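## Task

Take the tube from well B5 of the grey source rack RA and seat it in well A1 of the yellow destination rack RB; likewise take the tube from RA's well C1 and seat it in RB's well C1. Any other tube may be moved along the way but must finish upright in its original well. Either rack may be shifted temporarily but must end near its starting spot and flat on the bench mat. Nothing counts if it stays in place only because the robot holds it. Release everything, move the gripper clear (resting on DONE or its housing is fine), then press DONE until its lamp lights; the job ends when DONE goes down. Do not press DONE while any required change is still wrong.

## Robot and tools

Robot: one arm (big_yam) with six revolute joints and a two-finger parallel gripper, in a physics simulation. Joint order everywhere (rows, result lists): waist (joint1), shoulder (joint2), elbow (joint3), wrist pitch (joint4), wrist yaw (joint5), wrist roll (joint6), then the gripper. Stated ranges in radians: waist -2.880 to 2.880, shoulder 0.000 to 3.142, elbow 0.000 to 3.019, wrist pitch -1.693 to 1.571, wrist yaw -1.571 to 1.571, wrist roll -2.094 to 2.094; true ends may differ by up to 0.019 rad.

Scene layout: rack RA is grey, RB yellow, neither fixed. Initially row A of each rack is the row closest to the arm base and column 1 is on the left when viewed from the base. Scene frame: origin on the table surface beneath the base, +z up, +y to the left when facing along +x. The base may be slightly tilted. The pinch link sits midway between the finger pads about 1 cm behind the tips; fingers point along its +z and close along its y.

A row is 7 numbers, each in [-1, 1]: six joint displacements then the gripper opening. Optionally 6 more numbers in [0, 1] follow, per-joint stiffness scales that persist until changed. Joint numbers are scaled offsets, not poses: 1.0 equals 1.264 rad (waist), 1.32 (shoulder), 1.276 (elbow), 1.83 (wrist pitch), 1.686 (wrist yaw), 2.022 (wrist roll). The gripper number is absolute: +1 fully open (0.094 m pad gap), -1 closed.

execute_actions(actions): a list of actions; each action is a table of up to 15 rows, one row per 1/30 s control step; a short table repeats its last row to fill 15 steps. Every row's displacements are measured from the joint angles at the start of that action (for the first action, the last reported angles), not from the previous row. An action asking a joint to go more than 0.019 rad outward beyond its range is refused; if the first action fails this or any action is malformed, nothing in the call runs. An empty list just returns state and images.

move(target, speed, blocking): target is one row; displacements are offsets from the Joint positions in the latest result showing them. All joints travel proportionally, so the hand follows a curve. speed (rad/s, 0.01 to 2, default 0.5) caps the fastest joint path; paths last 0.5 to 10 s. It does not avoid obstacles. Result adds a move: line with the ending (done, off_target, moving, held, fault), limits=held or limits=none, and the joint furthest from target. With blocking=false the result comes after 0.5 s; use wait(0) to poll, and nothing else can drive the arm until the move shows it ended (or call stop).

wait(seconds 0 to 10): lets time run holding the last command. stop(): brakes a running move; fingers continue. zoom_image(camera, region): region [x0, y0, x1, y1] pixels, at most 504 by 504, cameras cam_head_left, cam_head_right, cam_high, cam_low (672x504) and cam_wrist (616x616 fisheye). read_manual(section) only returns licence text. finished_scene(scene) ends the current scene, pass its number; irreversible.

Motion limits: each joint target is kept within a lead of its measured angle (waist 0.264, shoulder 0.32, elbow 0.276, wrist pitch 0.33, wrist yaw 0.186, wrist roll 0.522 rad), and targets that would shift the gripper over 70 mm are scaled back, so large moves need several actions. Very small commands (a few mm) may not move the hand. Gravity can make the arm sag under zero displacements; re-aim at the wanted angles and push further if it falls short.

Results: Joint positions and Joint velocities (rad, rad/s, then pad gap in m), Joint targets (what joints are currently driven toward), joint torques (offset, noisy), step readings for action calls (HELD marks restricted steps), grip_measured (opening on the command scale, possibly off by about 1 mm), and notices such as joint sent to its limit, joint command not followed (clearance check), MOTOR HOT (from 85 °C) and FAULT or OVER-TEMPERATURE FAULT (at 100 °C the arm drops).

Gripping: command an opening about 0.03 below grip_measured to hold firmly. Finger force is around 50 to 62 N per pad.

Avoid: dropping tubes, knocking racks or tubes off the table (that ends the scene), fast contact and targets far past contact (they push hard), slams, long heavy holds that heat motors. Loose objects may occasionally get nudged by outside pushes. Release and clear the arm before pressing DONE.

Each tool is called after ">>>" in YAML: its name, and indented under it one key for each argument.

## Session

>>> execute_actions:
  actions: []

Scene clock: 0.00 s.
grip_measured=+1.000
Joint names: [waist, shoulder, elbow, wrist pitch, wrist yaw, wrist roll]
Joint positions: [-0.116  2.933  2.564 -1.588  0.443 -0.759  0.094]
Joint velocities: [-0.024 -0.015 -0.002  0.007  0.007  0.022  0.   ]
Joint torques (N m, as the arm reports them, + toward a larger angle): no reading
Joint targets: [-0.116 2.932 2.586 -1.589 0.443 -0.759]
Joint stiffness scale: [1. 1. 1. 1. 1. 1.]

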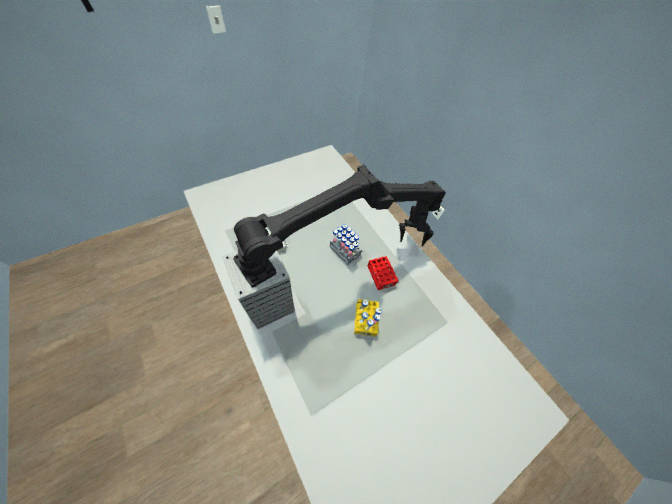

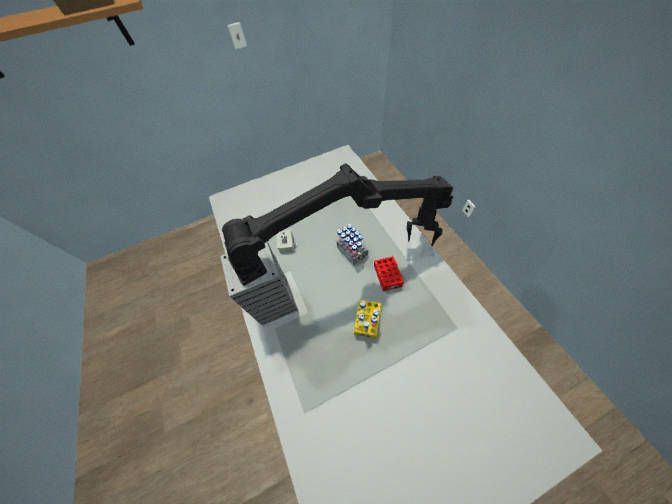

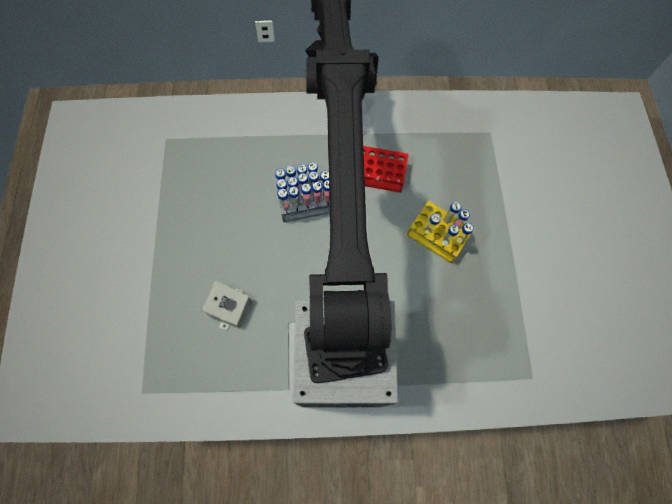

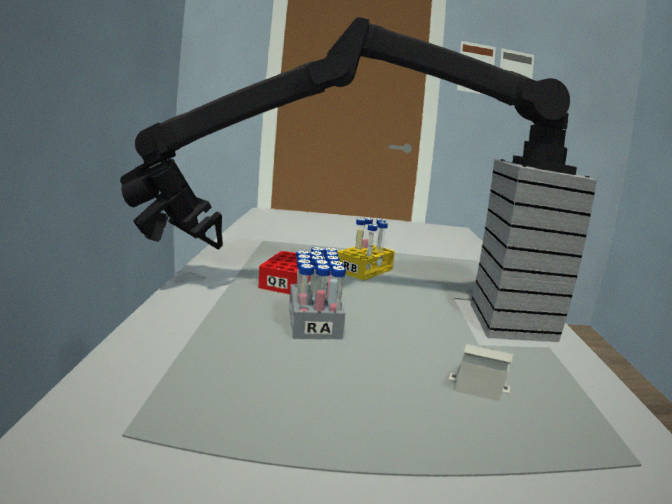

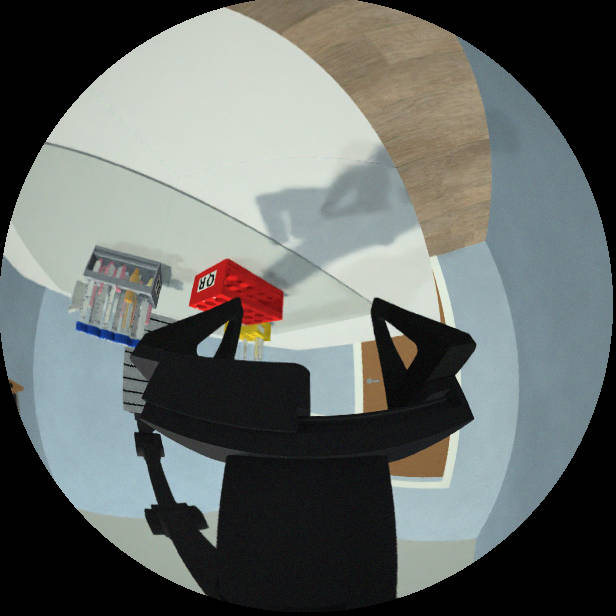

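>>> move:
  target: [0.29,-0.923,-1,0.499,-0.263,0.375,1]
  speed: 0.8

>>> move:
  target: [0,0,-0.37,0,0,0,1]
  speed: 0.6

Scene clock: 28.30 s.
grip_measured=+1.000
Joint names: [waist, shoulder, elbow, wrist pitch, wrist yaw, wrist roll]
Joint positions: [ 0.248  1.707  1.288 -0.697  0.001 -0.012  0.094]
Joint velocities: [ 0.005 -0.005 -0.017  0.012 -0.007  0.066  0.   ]
Joint torques (N m, as the arm reports them, + toward a larger angle): [ -2.34 -15.02  10.21   2.01  -0.18   0.09]
Joint targets: [0.251 1.715 1.288 -0.675 -0.001 -0.001]
Joint stiffness scale: [1. 1. 1. 1. 1. 1.]
move: off_target; limits=none; farthest joint: the wrist pitch, 0.022 radians from its target (0.913 radians at the start)

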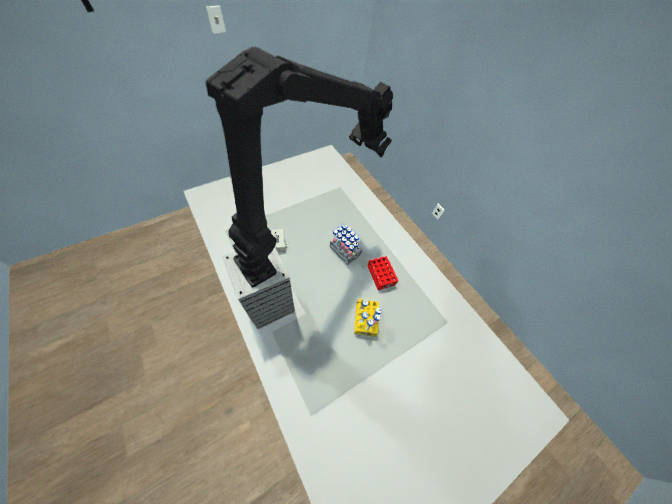

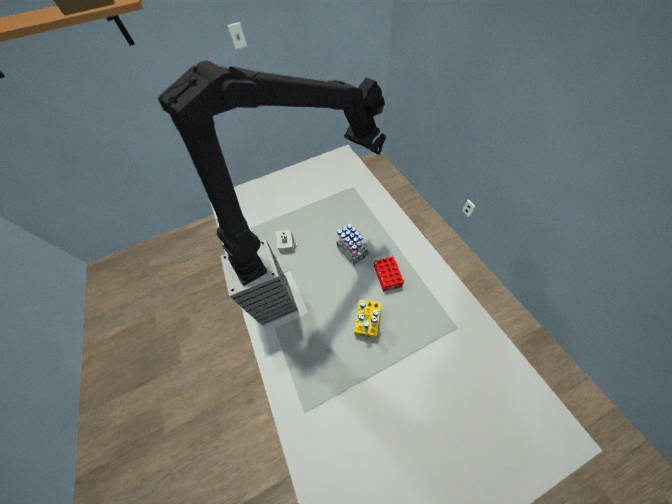

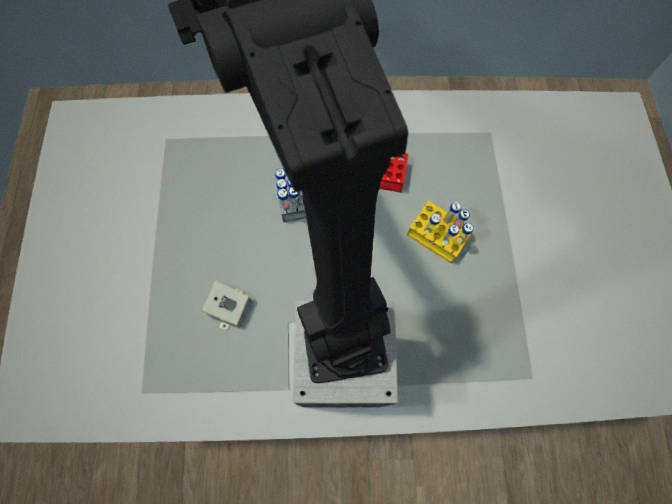

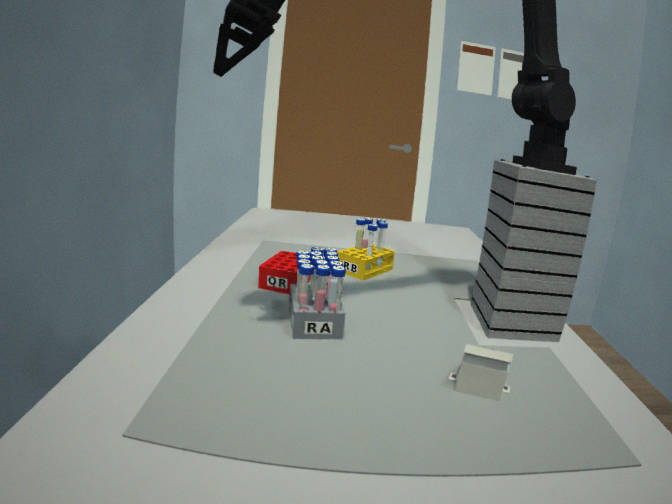

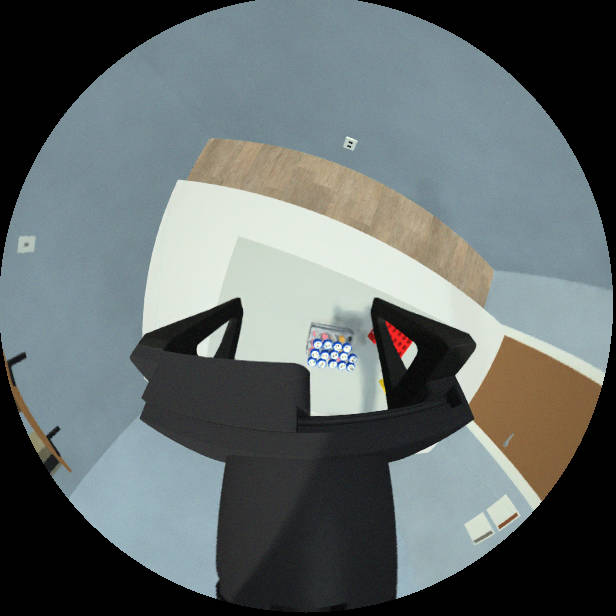

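Scene clock: 29.50 s.
grip_measured=+1.000
Joint names: [waist, shoulder, elbow, wrist pitch, wrist yaw, wrist roll]
Joint positions: [ 0.248  1.706  0.804 -0.697  0.001 -0.012  0.094]
Joint velocities: [ 0.005 -0.015  0.002 -0.012 -0.022 -0.022  0.   ]
Joint torques (N m, as the arm reports them, + toward a larger angle): [ -2.   -11.09   7.45   0.48  -0.13  -0.01]
Joint targets: [0.248 1.707 0.815 -0.697 0.001 -0.012]
Joint stiffness scale: [1. 1. 1. 1. 1. 1.]
move: done; limits=none; farthest joint: the elbow, 0.012 radians from its target (0.472 radians at the start)

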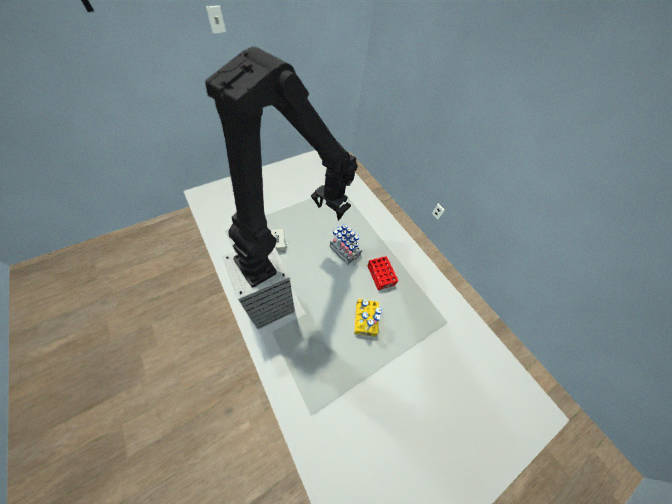

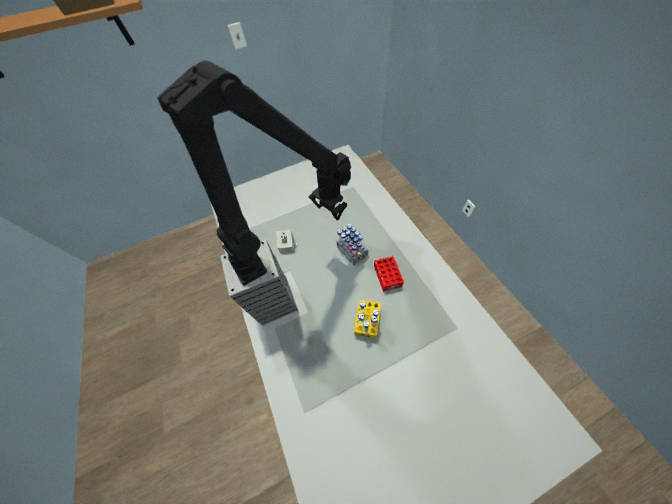

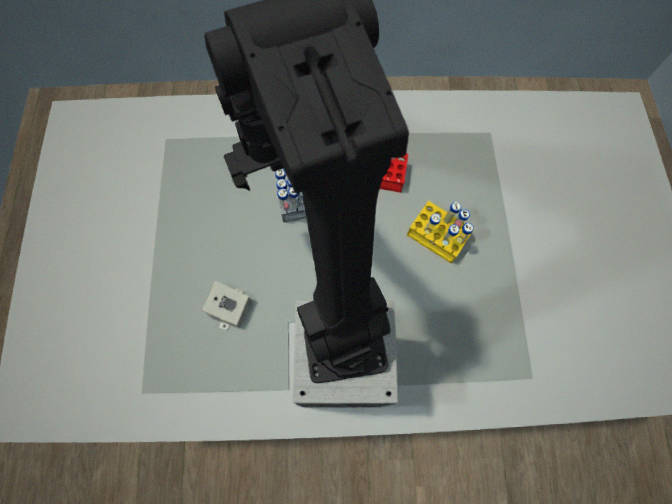

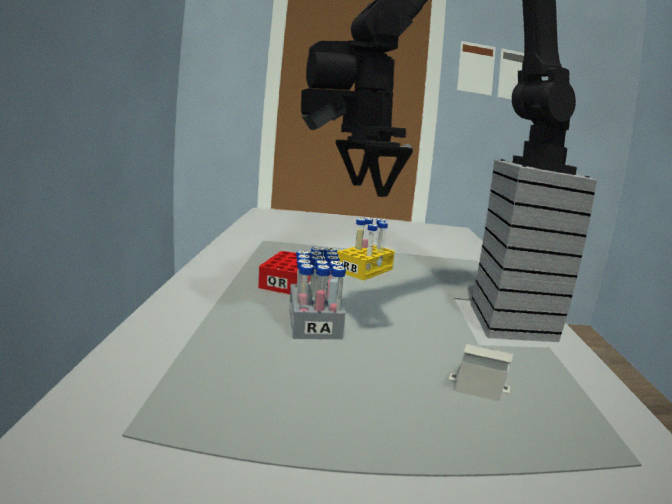

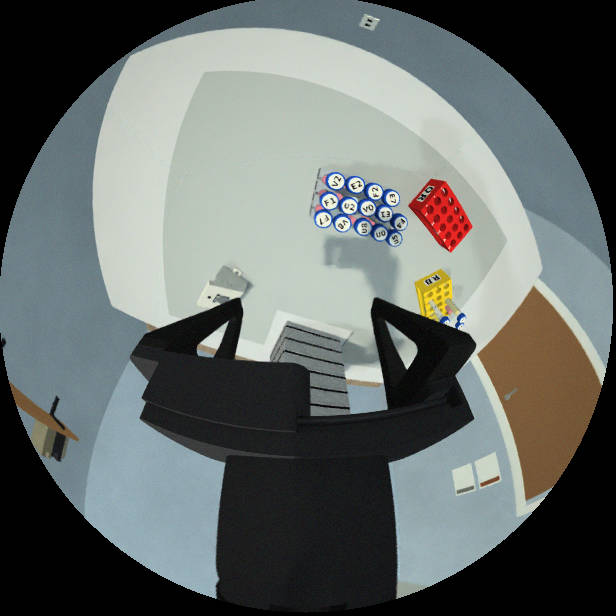

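>>> move:
  target: [-0.063,0.23,0.165,0.075,0,0.006,-0.3]

>>> zoom_image:
  camera: "cam_wrist"
  region: [200,130,500,380]

Scene clock: 55.43 s.
grip_measured=-0.299
Joint names: [waist, shoulder, elbow, wrist pitch, wrist yaw, wrist roll]
Joint positions: [ 0.179  2.005  0.991 -0.575  0.001 -0.01   0.033]
Joint velocities: [ 0.005  0.015  0.002  0.002 -0.007  0.037 -0.   ]
Joint torques (N m, as the arm reports them, + toward a larger angle): [ -3.49 -15.07   7.68   0.84  -0.13   0.09]
Joint targets: [0.168 2.010 1.014 -0.560 0.001 0.000]
Joint stiffness scale: [1. 1. 1. 1. 1. 1.]
move: off_target; limits=none; farthest joint: the elbow, 0.024 radians from its target (0.211 radians at the start)

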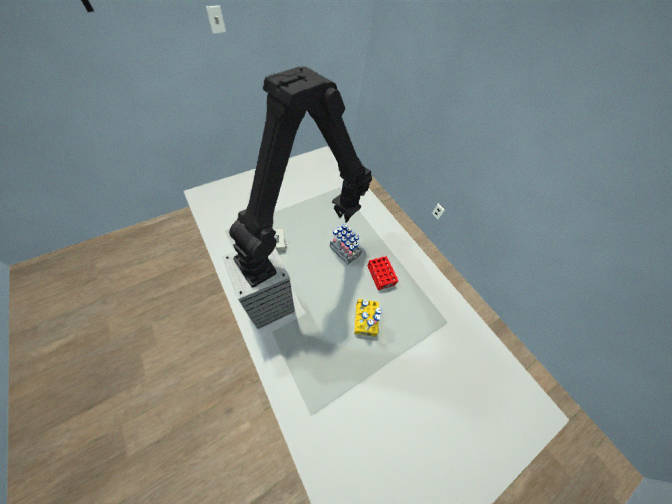

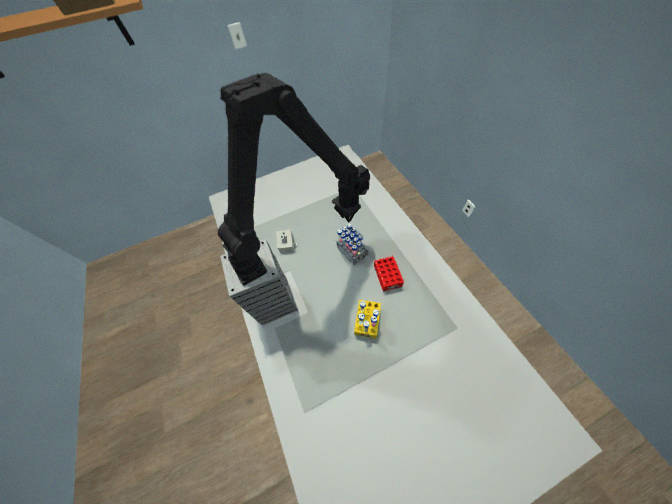

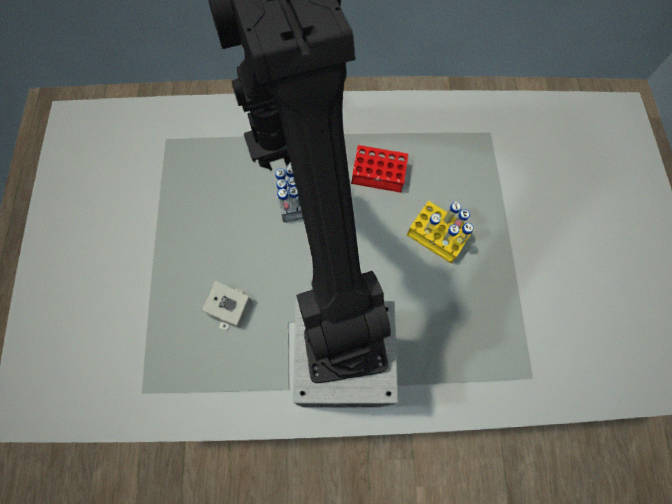

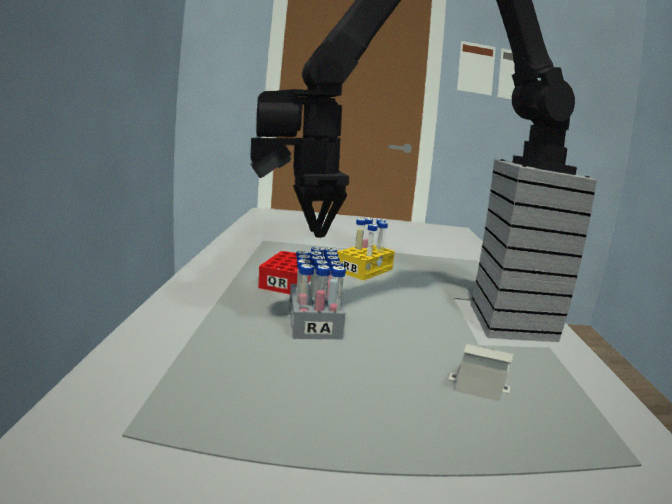

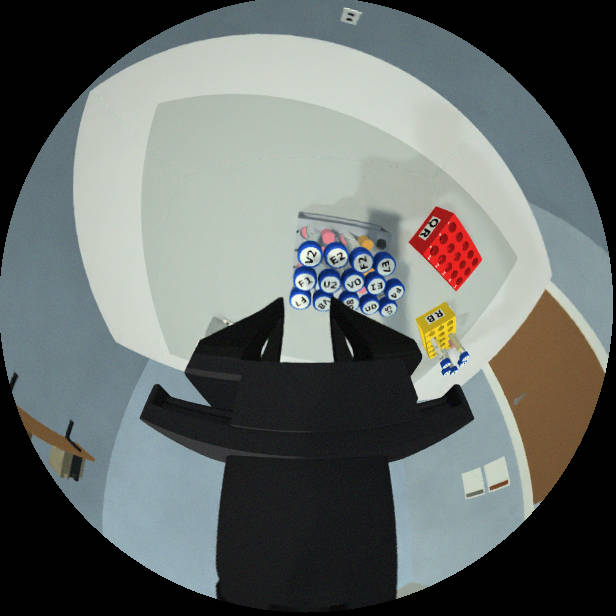

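Region (200, 130, 500, 380) of cam_wrist's 616x616 image, scaled by 1.680, with more detail than that image has.

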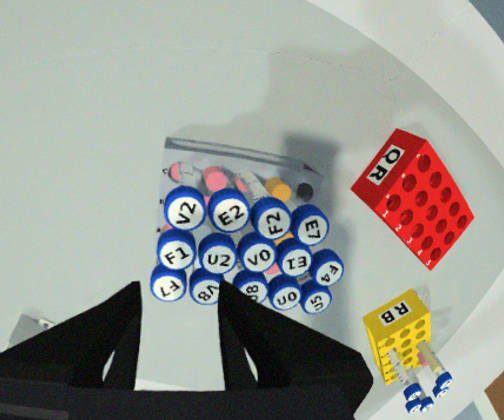

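>>> move:
  target: [-0.002,0.108,0.048,0.071,0,-0.287,-0.36]
  speed: 0.4

>>> zoom_image:
  camera: "cam_wrist"
  region: [200,180,440,380]

>>> zoom_image:
  camera: "cam_low"
  region: [240,180,400,340]

Scene clock: 79.83 s.
grip_measured=-0.359
Joint names: [waist, shoulder, elbow, wrist pitch, wrist yaw, wrist roll]
Joint positions: [ 0.179  2.134  1.026 -0.463  0.001 -0.579  0.03 ]
Joint velocities: [ 0.005 -0.005  0.002  0.017  0.022  0.037 -0.   ]
Joint torques (N m, as the arm reports them, + toward a larger angle): [ -2.36 -13.89   6.97   1.04  -0.21  -0.14]
Joint targets: [0.176 2.148 1.052 -0.445 0.001 -0.590]
Joint stiffness scale: [1. 1. 1. 1. 1. 1.]
move: off_target; limits=none; farthest joint: the elbow, 0.026 radians from its target (0.061 radians at the start)

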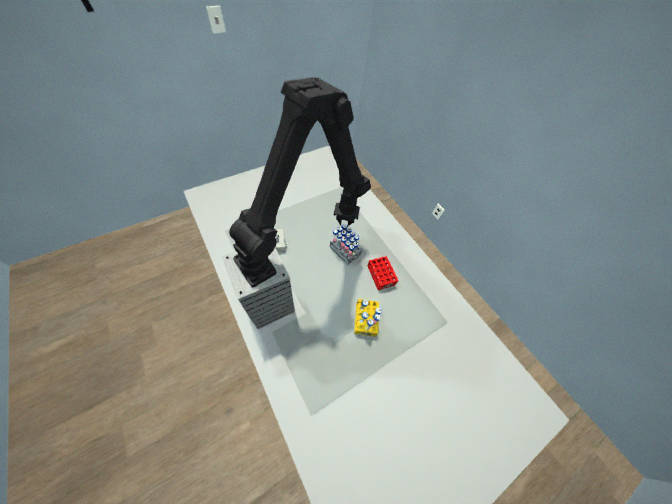

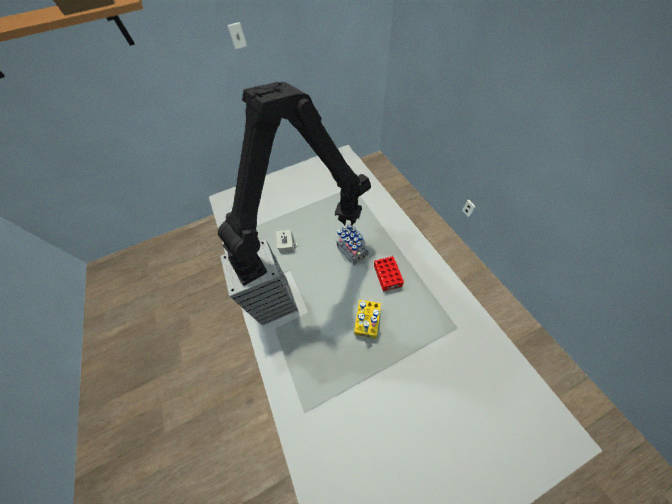

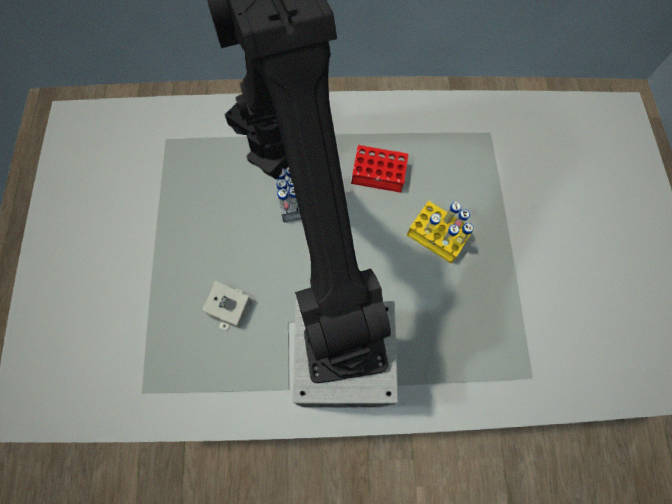

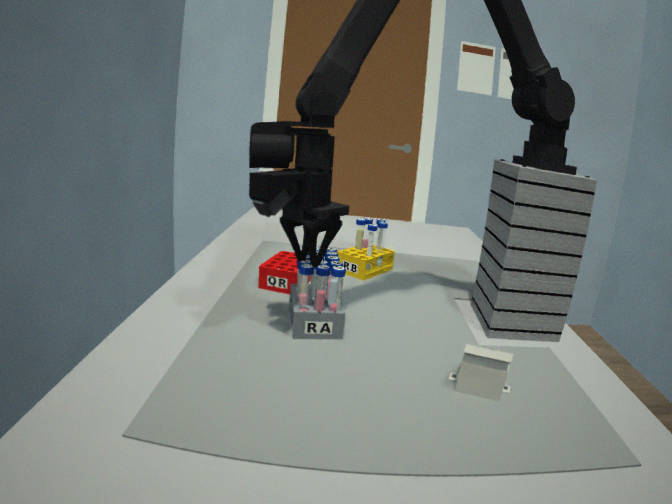

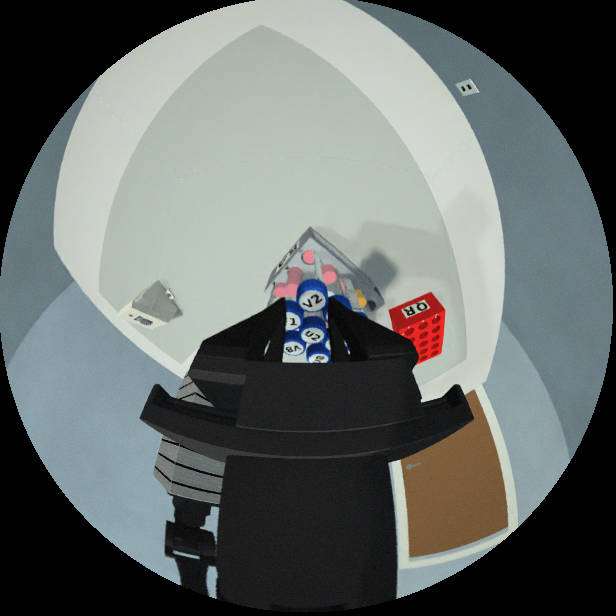

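Region (200, 180, 440, 380) of cam_wrist's 616x616 image, scaled by 2.100, with more detail than that image has.

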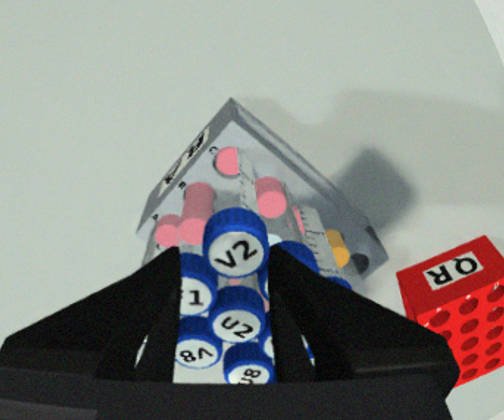

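Region (240, 180, 400, 340) of cam_low's 672x504 image, scaled by 3.150, with more detail than that image has.

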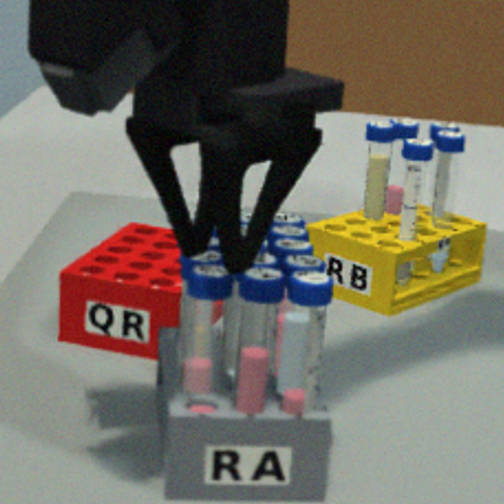

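>>> move:
  target: [-0.017,0.033,0.024,0.024,0,-0.005,-0.36]
  speed: 0.05

>>> zoom_image:
  camera: "cam_wrist"
  region: [200,180,440,380]

>>> zoom_image:
  camera: "cam_low"
  region: [260,200,380,320]

Scene clock: 91.83 s.
grip_measured=-0.359
Joint names: [waist, shoulder, elbow, wrist pitch, wrist yaw, wrist roll]
Joint positions: [ 0.172  2.152  1.037 -0.437  0.001 -0.58   0.03 ]
Joint velocities: [ 0.005  0.005  0.002  0.002 -0.022 -0.022 -0.001]
Joint torques (N m, as the arm reports them, + toward a larger angle): [ -3.11 -12.75   6.42   1.05  -0.17  -0.06]
Joint targets: [0.157 2.178 1.057 -0.419 0.001 -0.589]
Joint stiffness scale: [1. 1. 1. 1. 1. 1.]
move: off_target; limits=none; farthest joint: the shoulder, 0.026 radians from its target (0.043 radians at the start)

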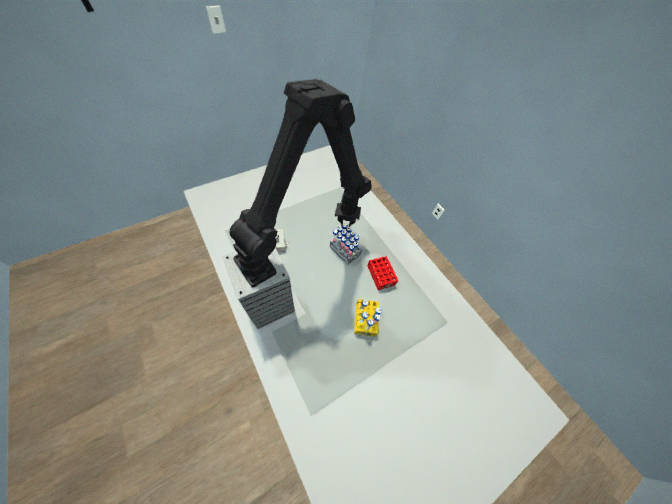

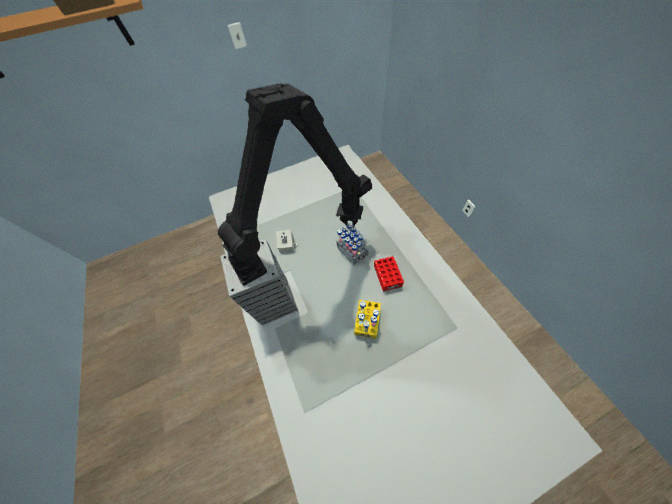

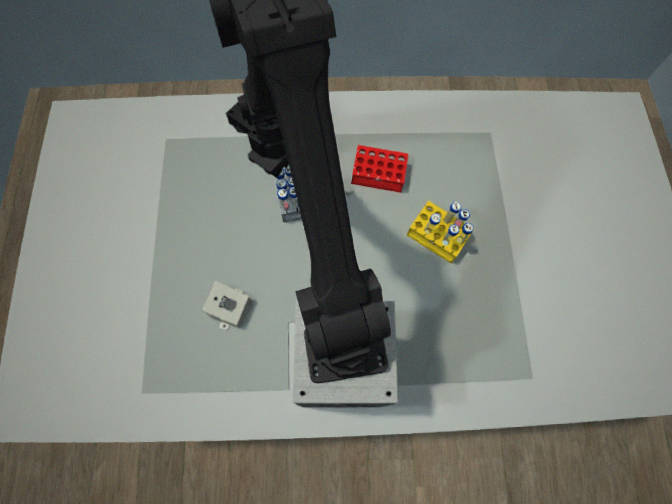

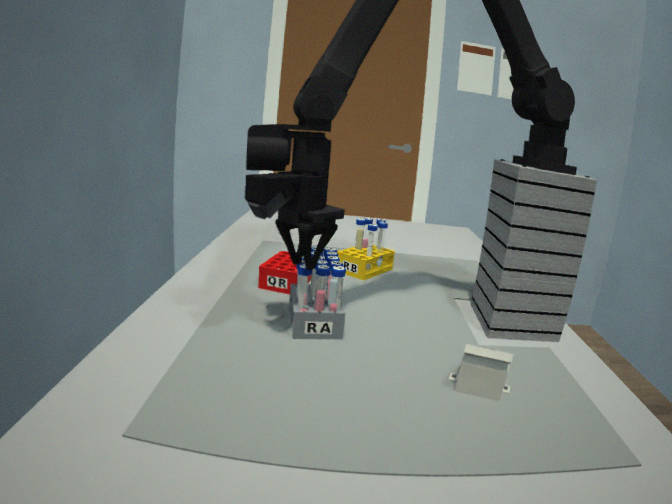

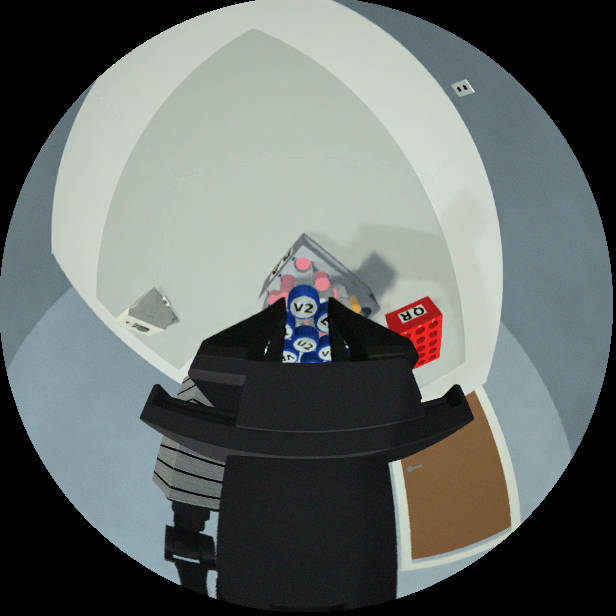

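Region (200, 180, 440, 380) of cam_wrist's 616x616 image, scaled by 2.100, with more detail than that image has.

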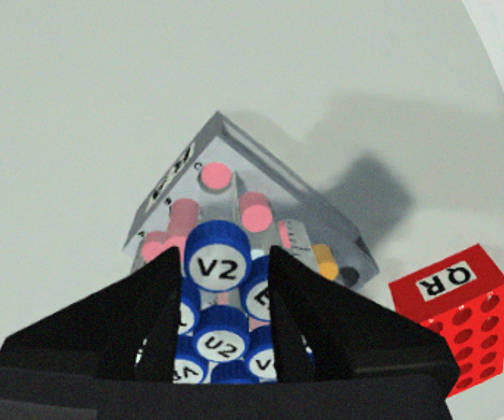

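Region (260, 200, 380, 320) of cam_low's 672x504 image, scaled by 4.200, with more detail than that image has.

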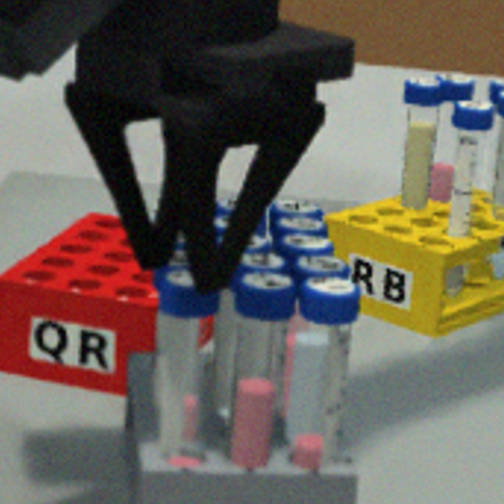

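>>> move:
  target: [0,0.03,-0.006,0.013,0,-0.005,-0.36]
  speed: 0.05

>>> zoom_image:
  camera: "cam_wrist"
  region: [200,180,440,380]

>>> zoom_image:
  camera: "cam_low"
  region: [260,200,380,320]

Scene clock: 101.73 s.
grip_measured=-0.359
Joint names: [waist, shoulder, elbow, wrist pitch, wrist yaw, wrist roll]
Joint positions: [ 0.172  2.154  1.037 -0.431  0.001 -0.58   0.03 ]
Joint velocities: [-0.015 -0.005  0.002 -0.007 -0.11   0.037 -0.   ]
Joint torques (N m, as the arm reports them, + toward a larger angle): [ -2.4  -12.17   3.9    1.03  -0.17  -0.09]
Joint targets: [0.172 2.192 1.029 -0.413 0.001 -0.590]
Joint stiffness scale: [1. 1. 1. 1. 1. 1.]
move: off_target; limits=none; farthest joint: the shoulder, 0.038 radians from its target (0.040 radians at the start)

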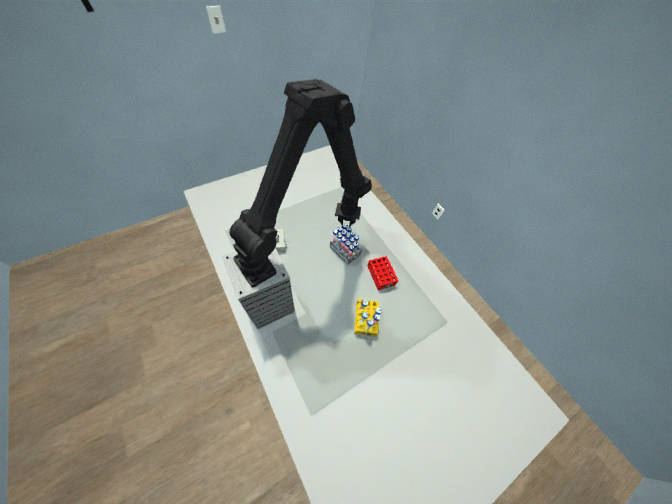

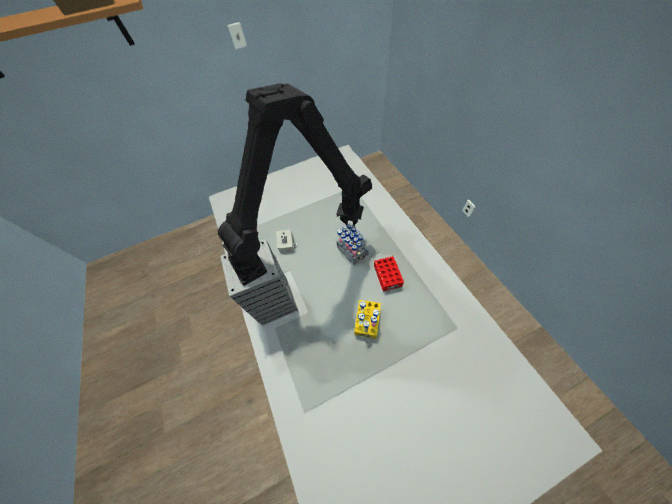

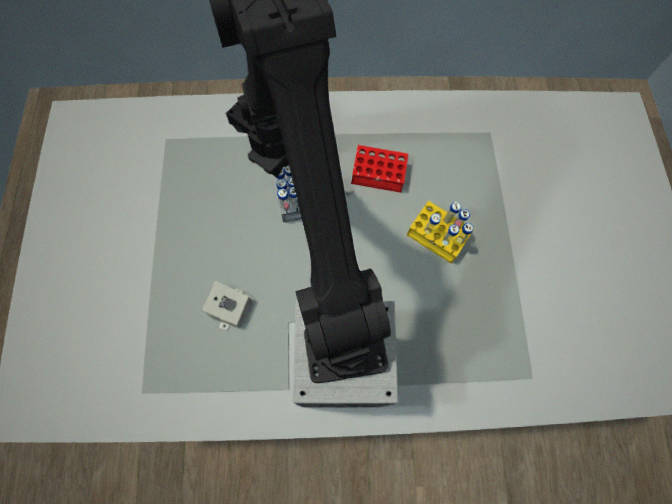

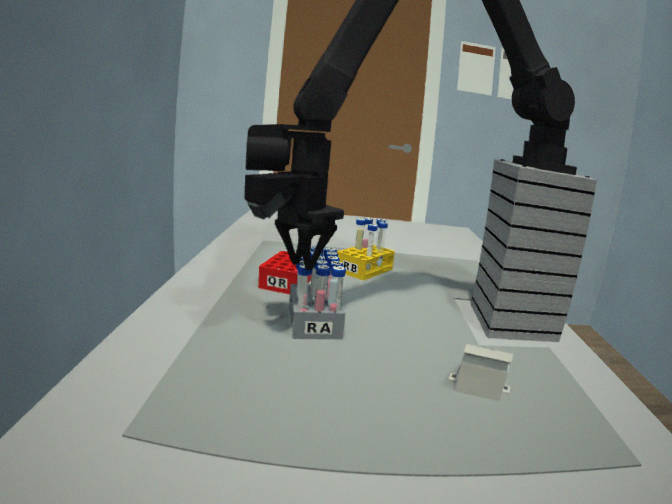

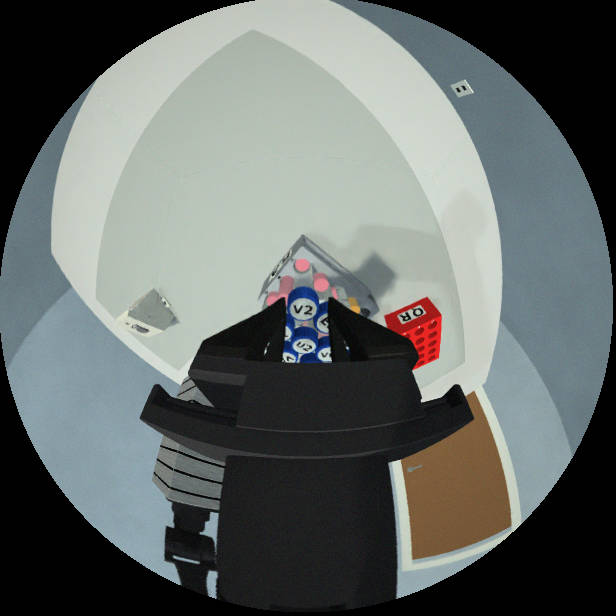

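Region (200, 180, 440, 380) of cam_wrist's 616x616 image, scaled by 2.100, with more detail than that image has.

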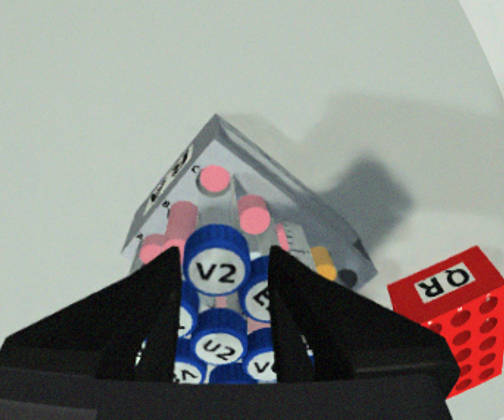

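Region (260, 200, 380, 320) of cam_low's 672x504 image, scaled by 4.200, with more detail than that image has.

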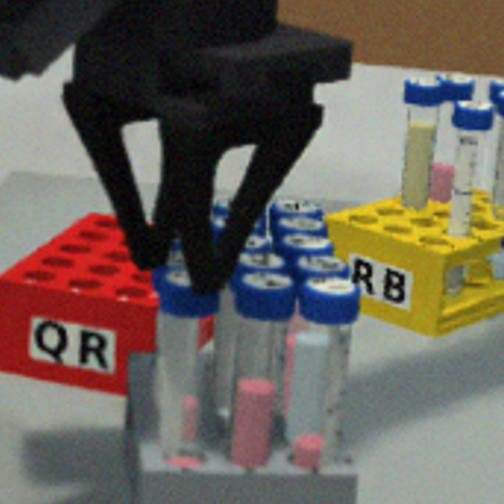

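>>> move:
  target: [0.021,-0.005,0.027,0.005,0,-0.005,-0.38]
  speed: 0.05

>>> zoom_image:
  camera: "cam_wrist"
  region: [200,180,440,380]

Scene clock: 112.13 s.
grip_measured=-0.379
Joint names: [waist, shoulder, elbow, wrist pitch, wrist yaw, wrist roll]
Joint positions: [ 0.186  2.153  1.047 -0.431  0.001 -0.58   0.029]
Joint velocities: [-0.005  0.005 -0.012  0.002 -0.051 -0.037 -0.   ]
Joint torques (N m, as the arm reports them, + toward a larger angle): [ -1.42 -15.32   7.02   0.71  -0.2   -0.14]
Joint targets: [0.199 2.147 1.071 -0.422 0.001 -0.590]
Joint stiffness scale: [1. 1. 1. 1. 1. 1.]
move: off_target; limits=none; farthest joint: the elbow, 0.025 radians from its target (0.035 radians at the start)

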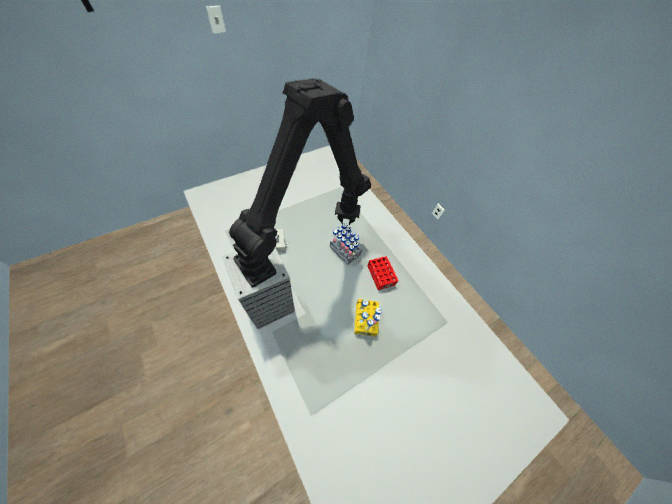

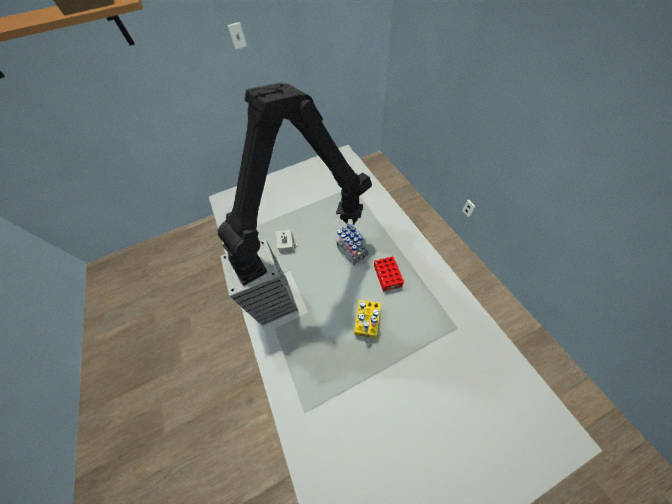

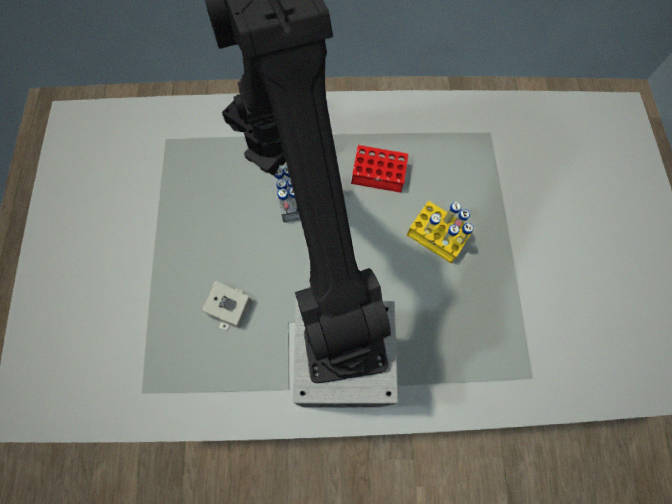

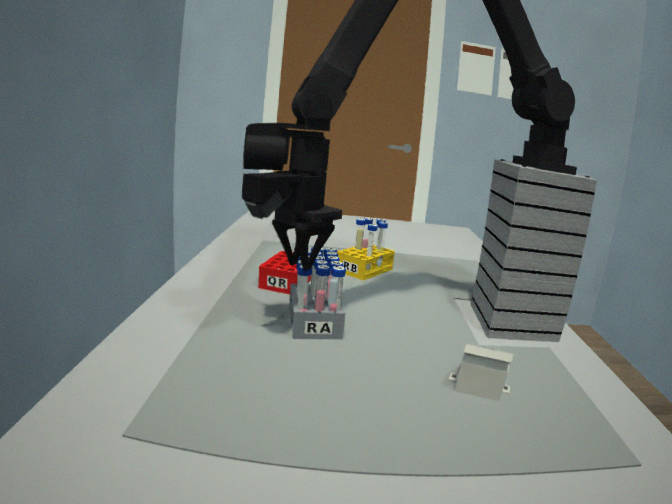

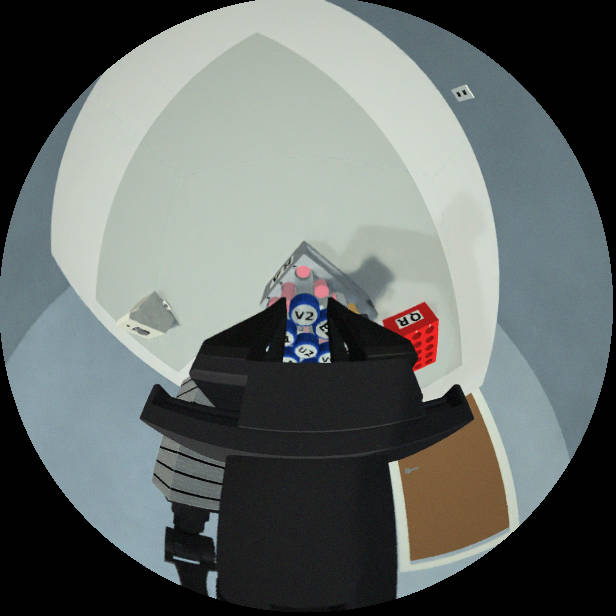

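Region (200, 180, 440, 380) of cam_wrist's 616x616 image, scaled by 2.100, with more detail than that image has.

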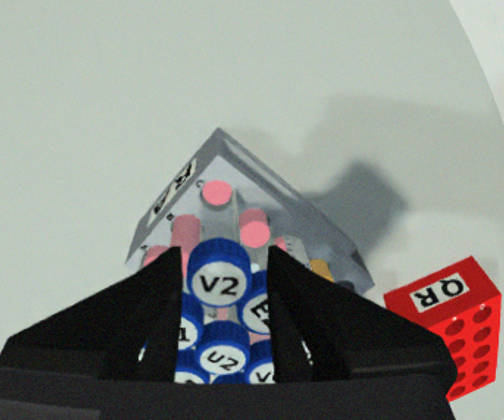

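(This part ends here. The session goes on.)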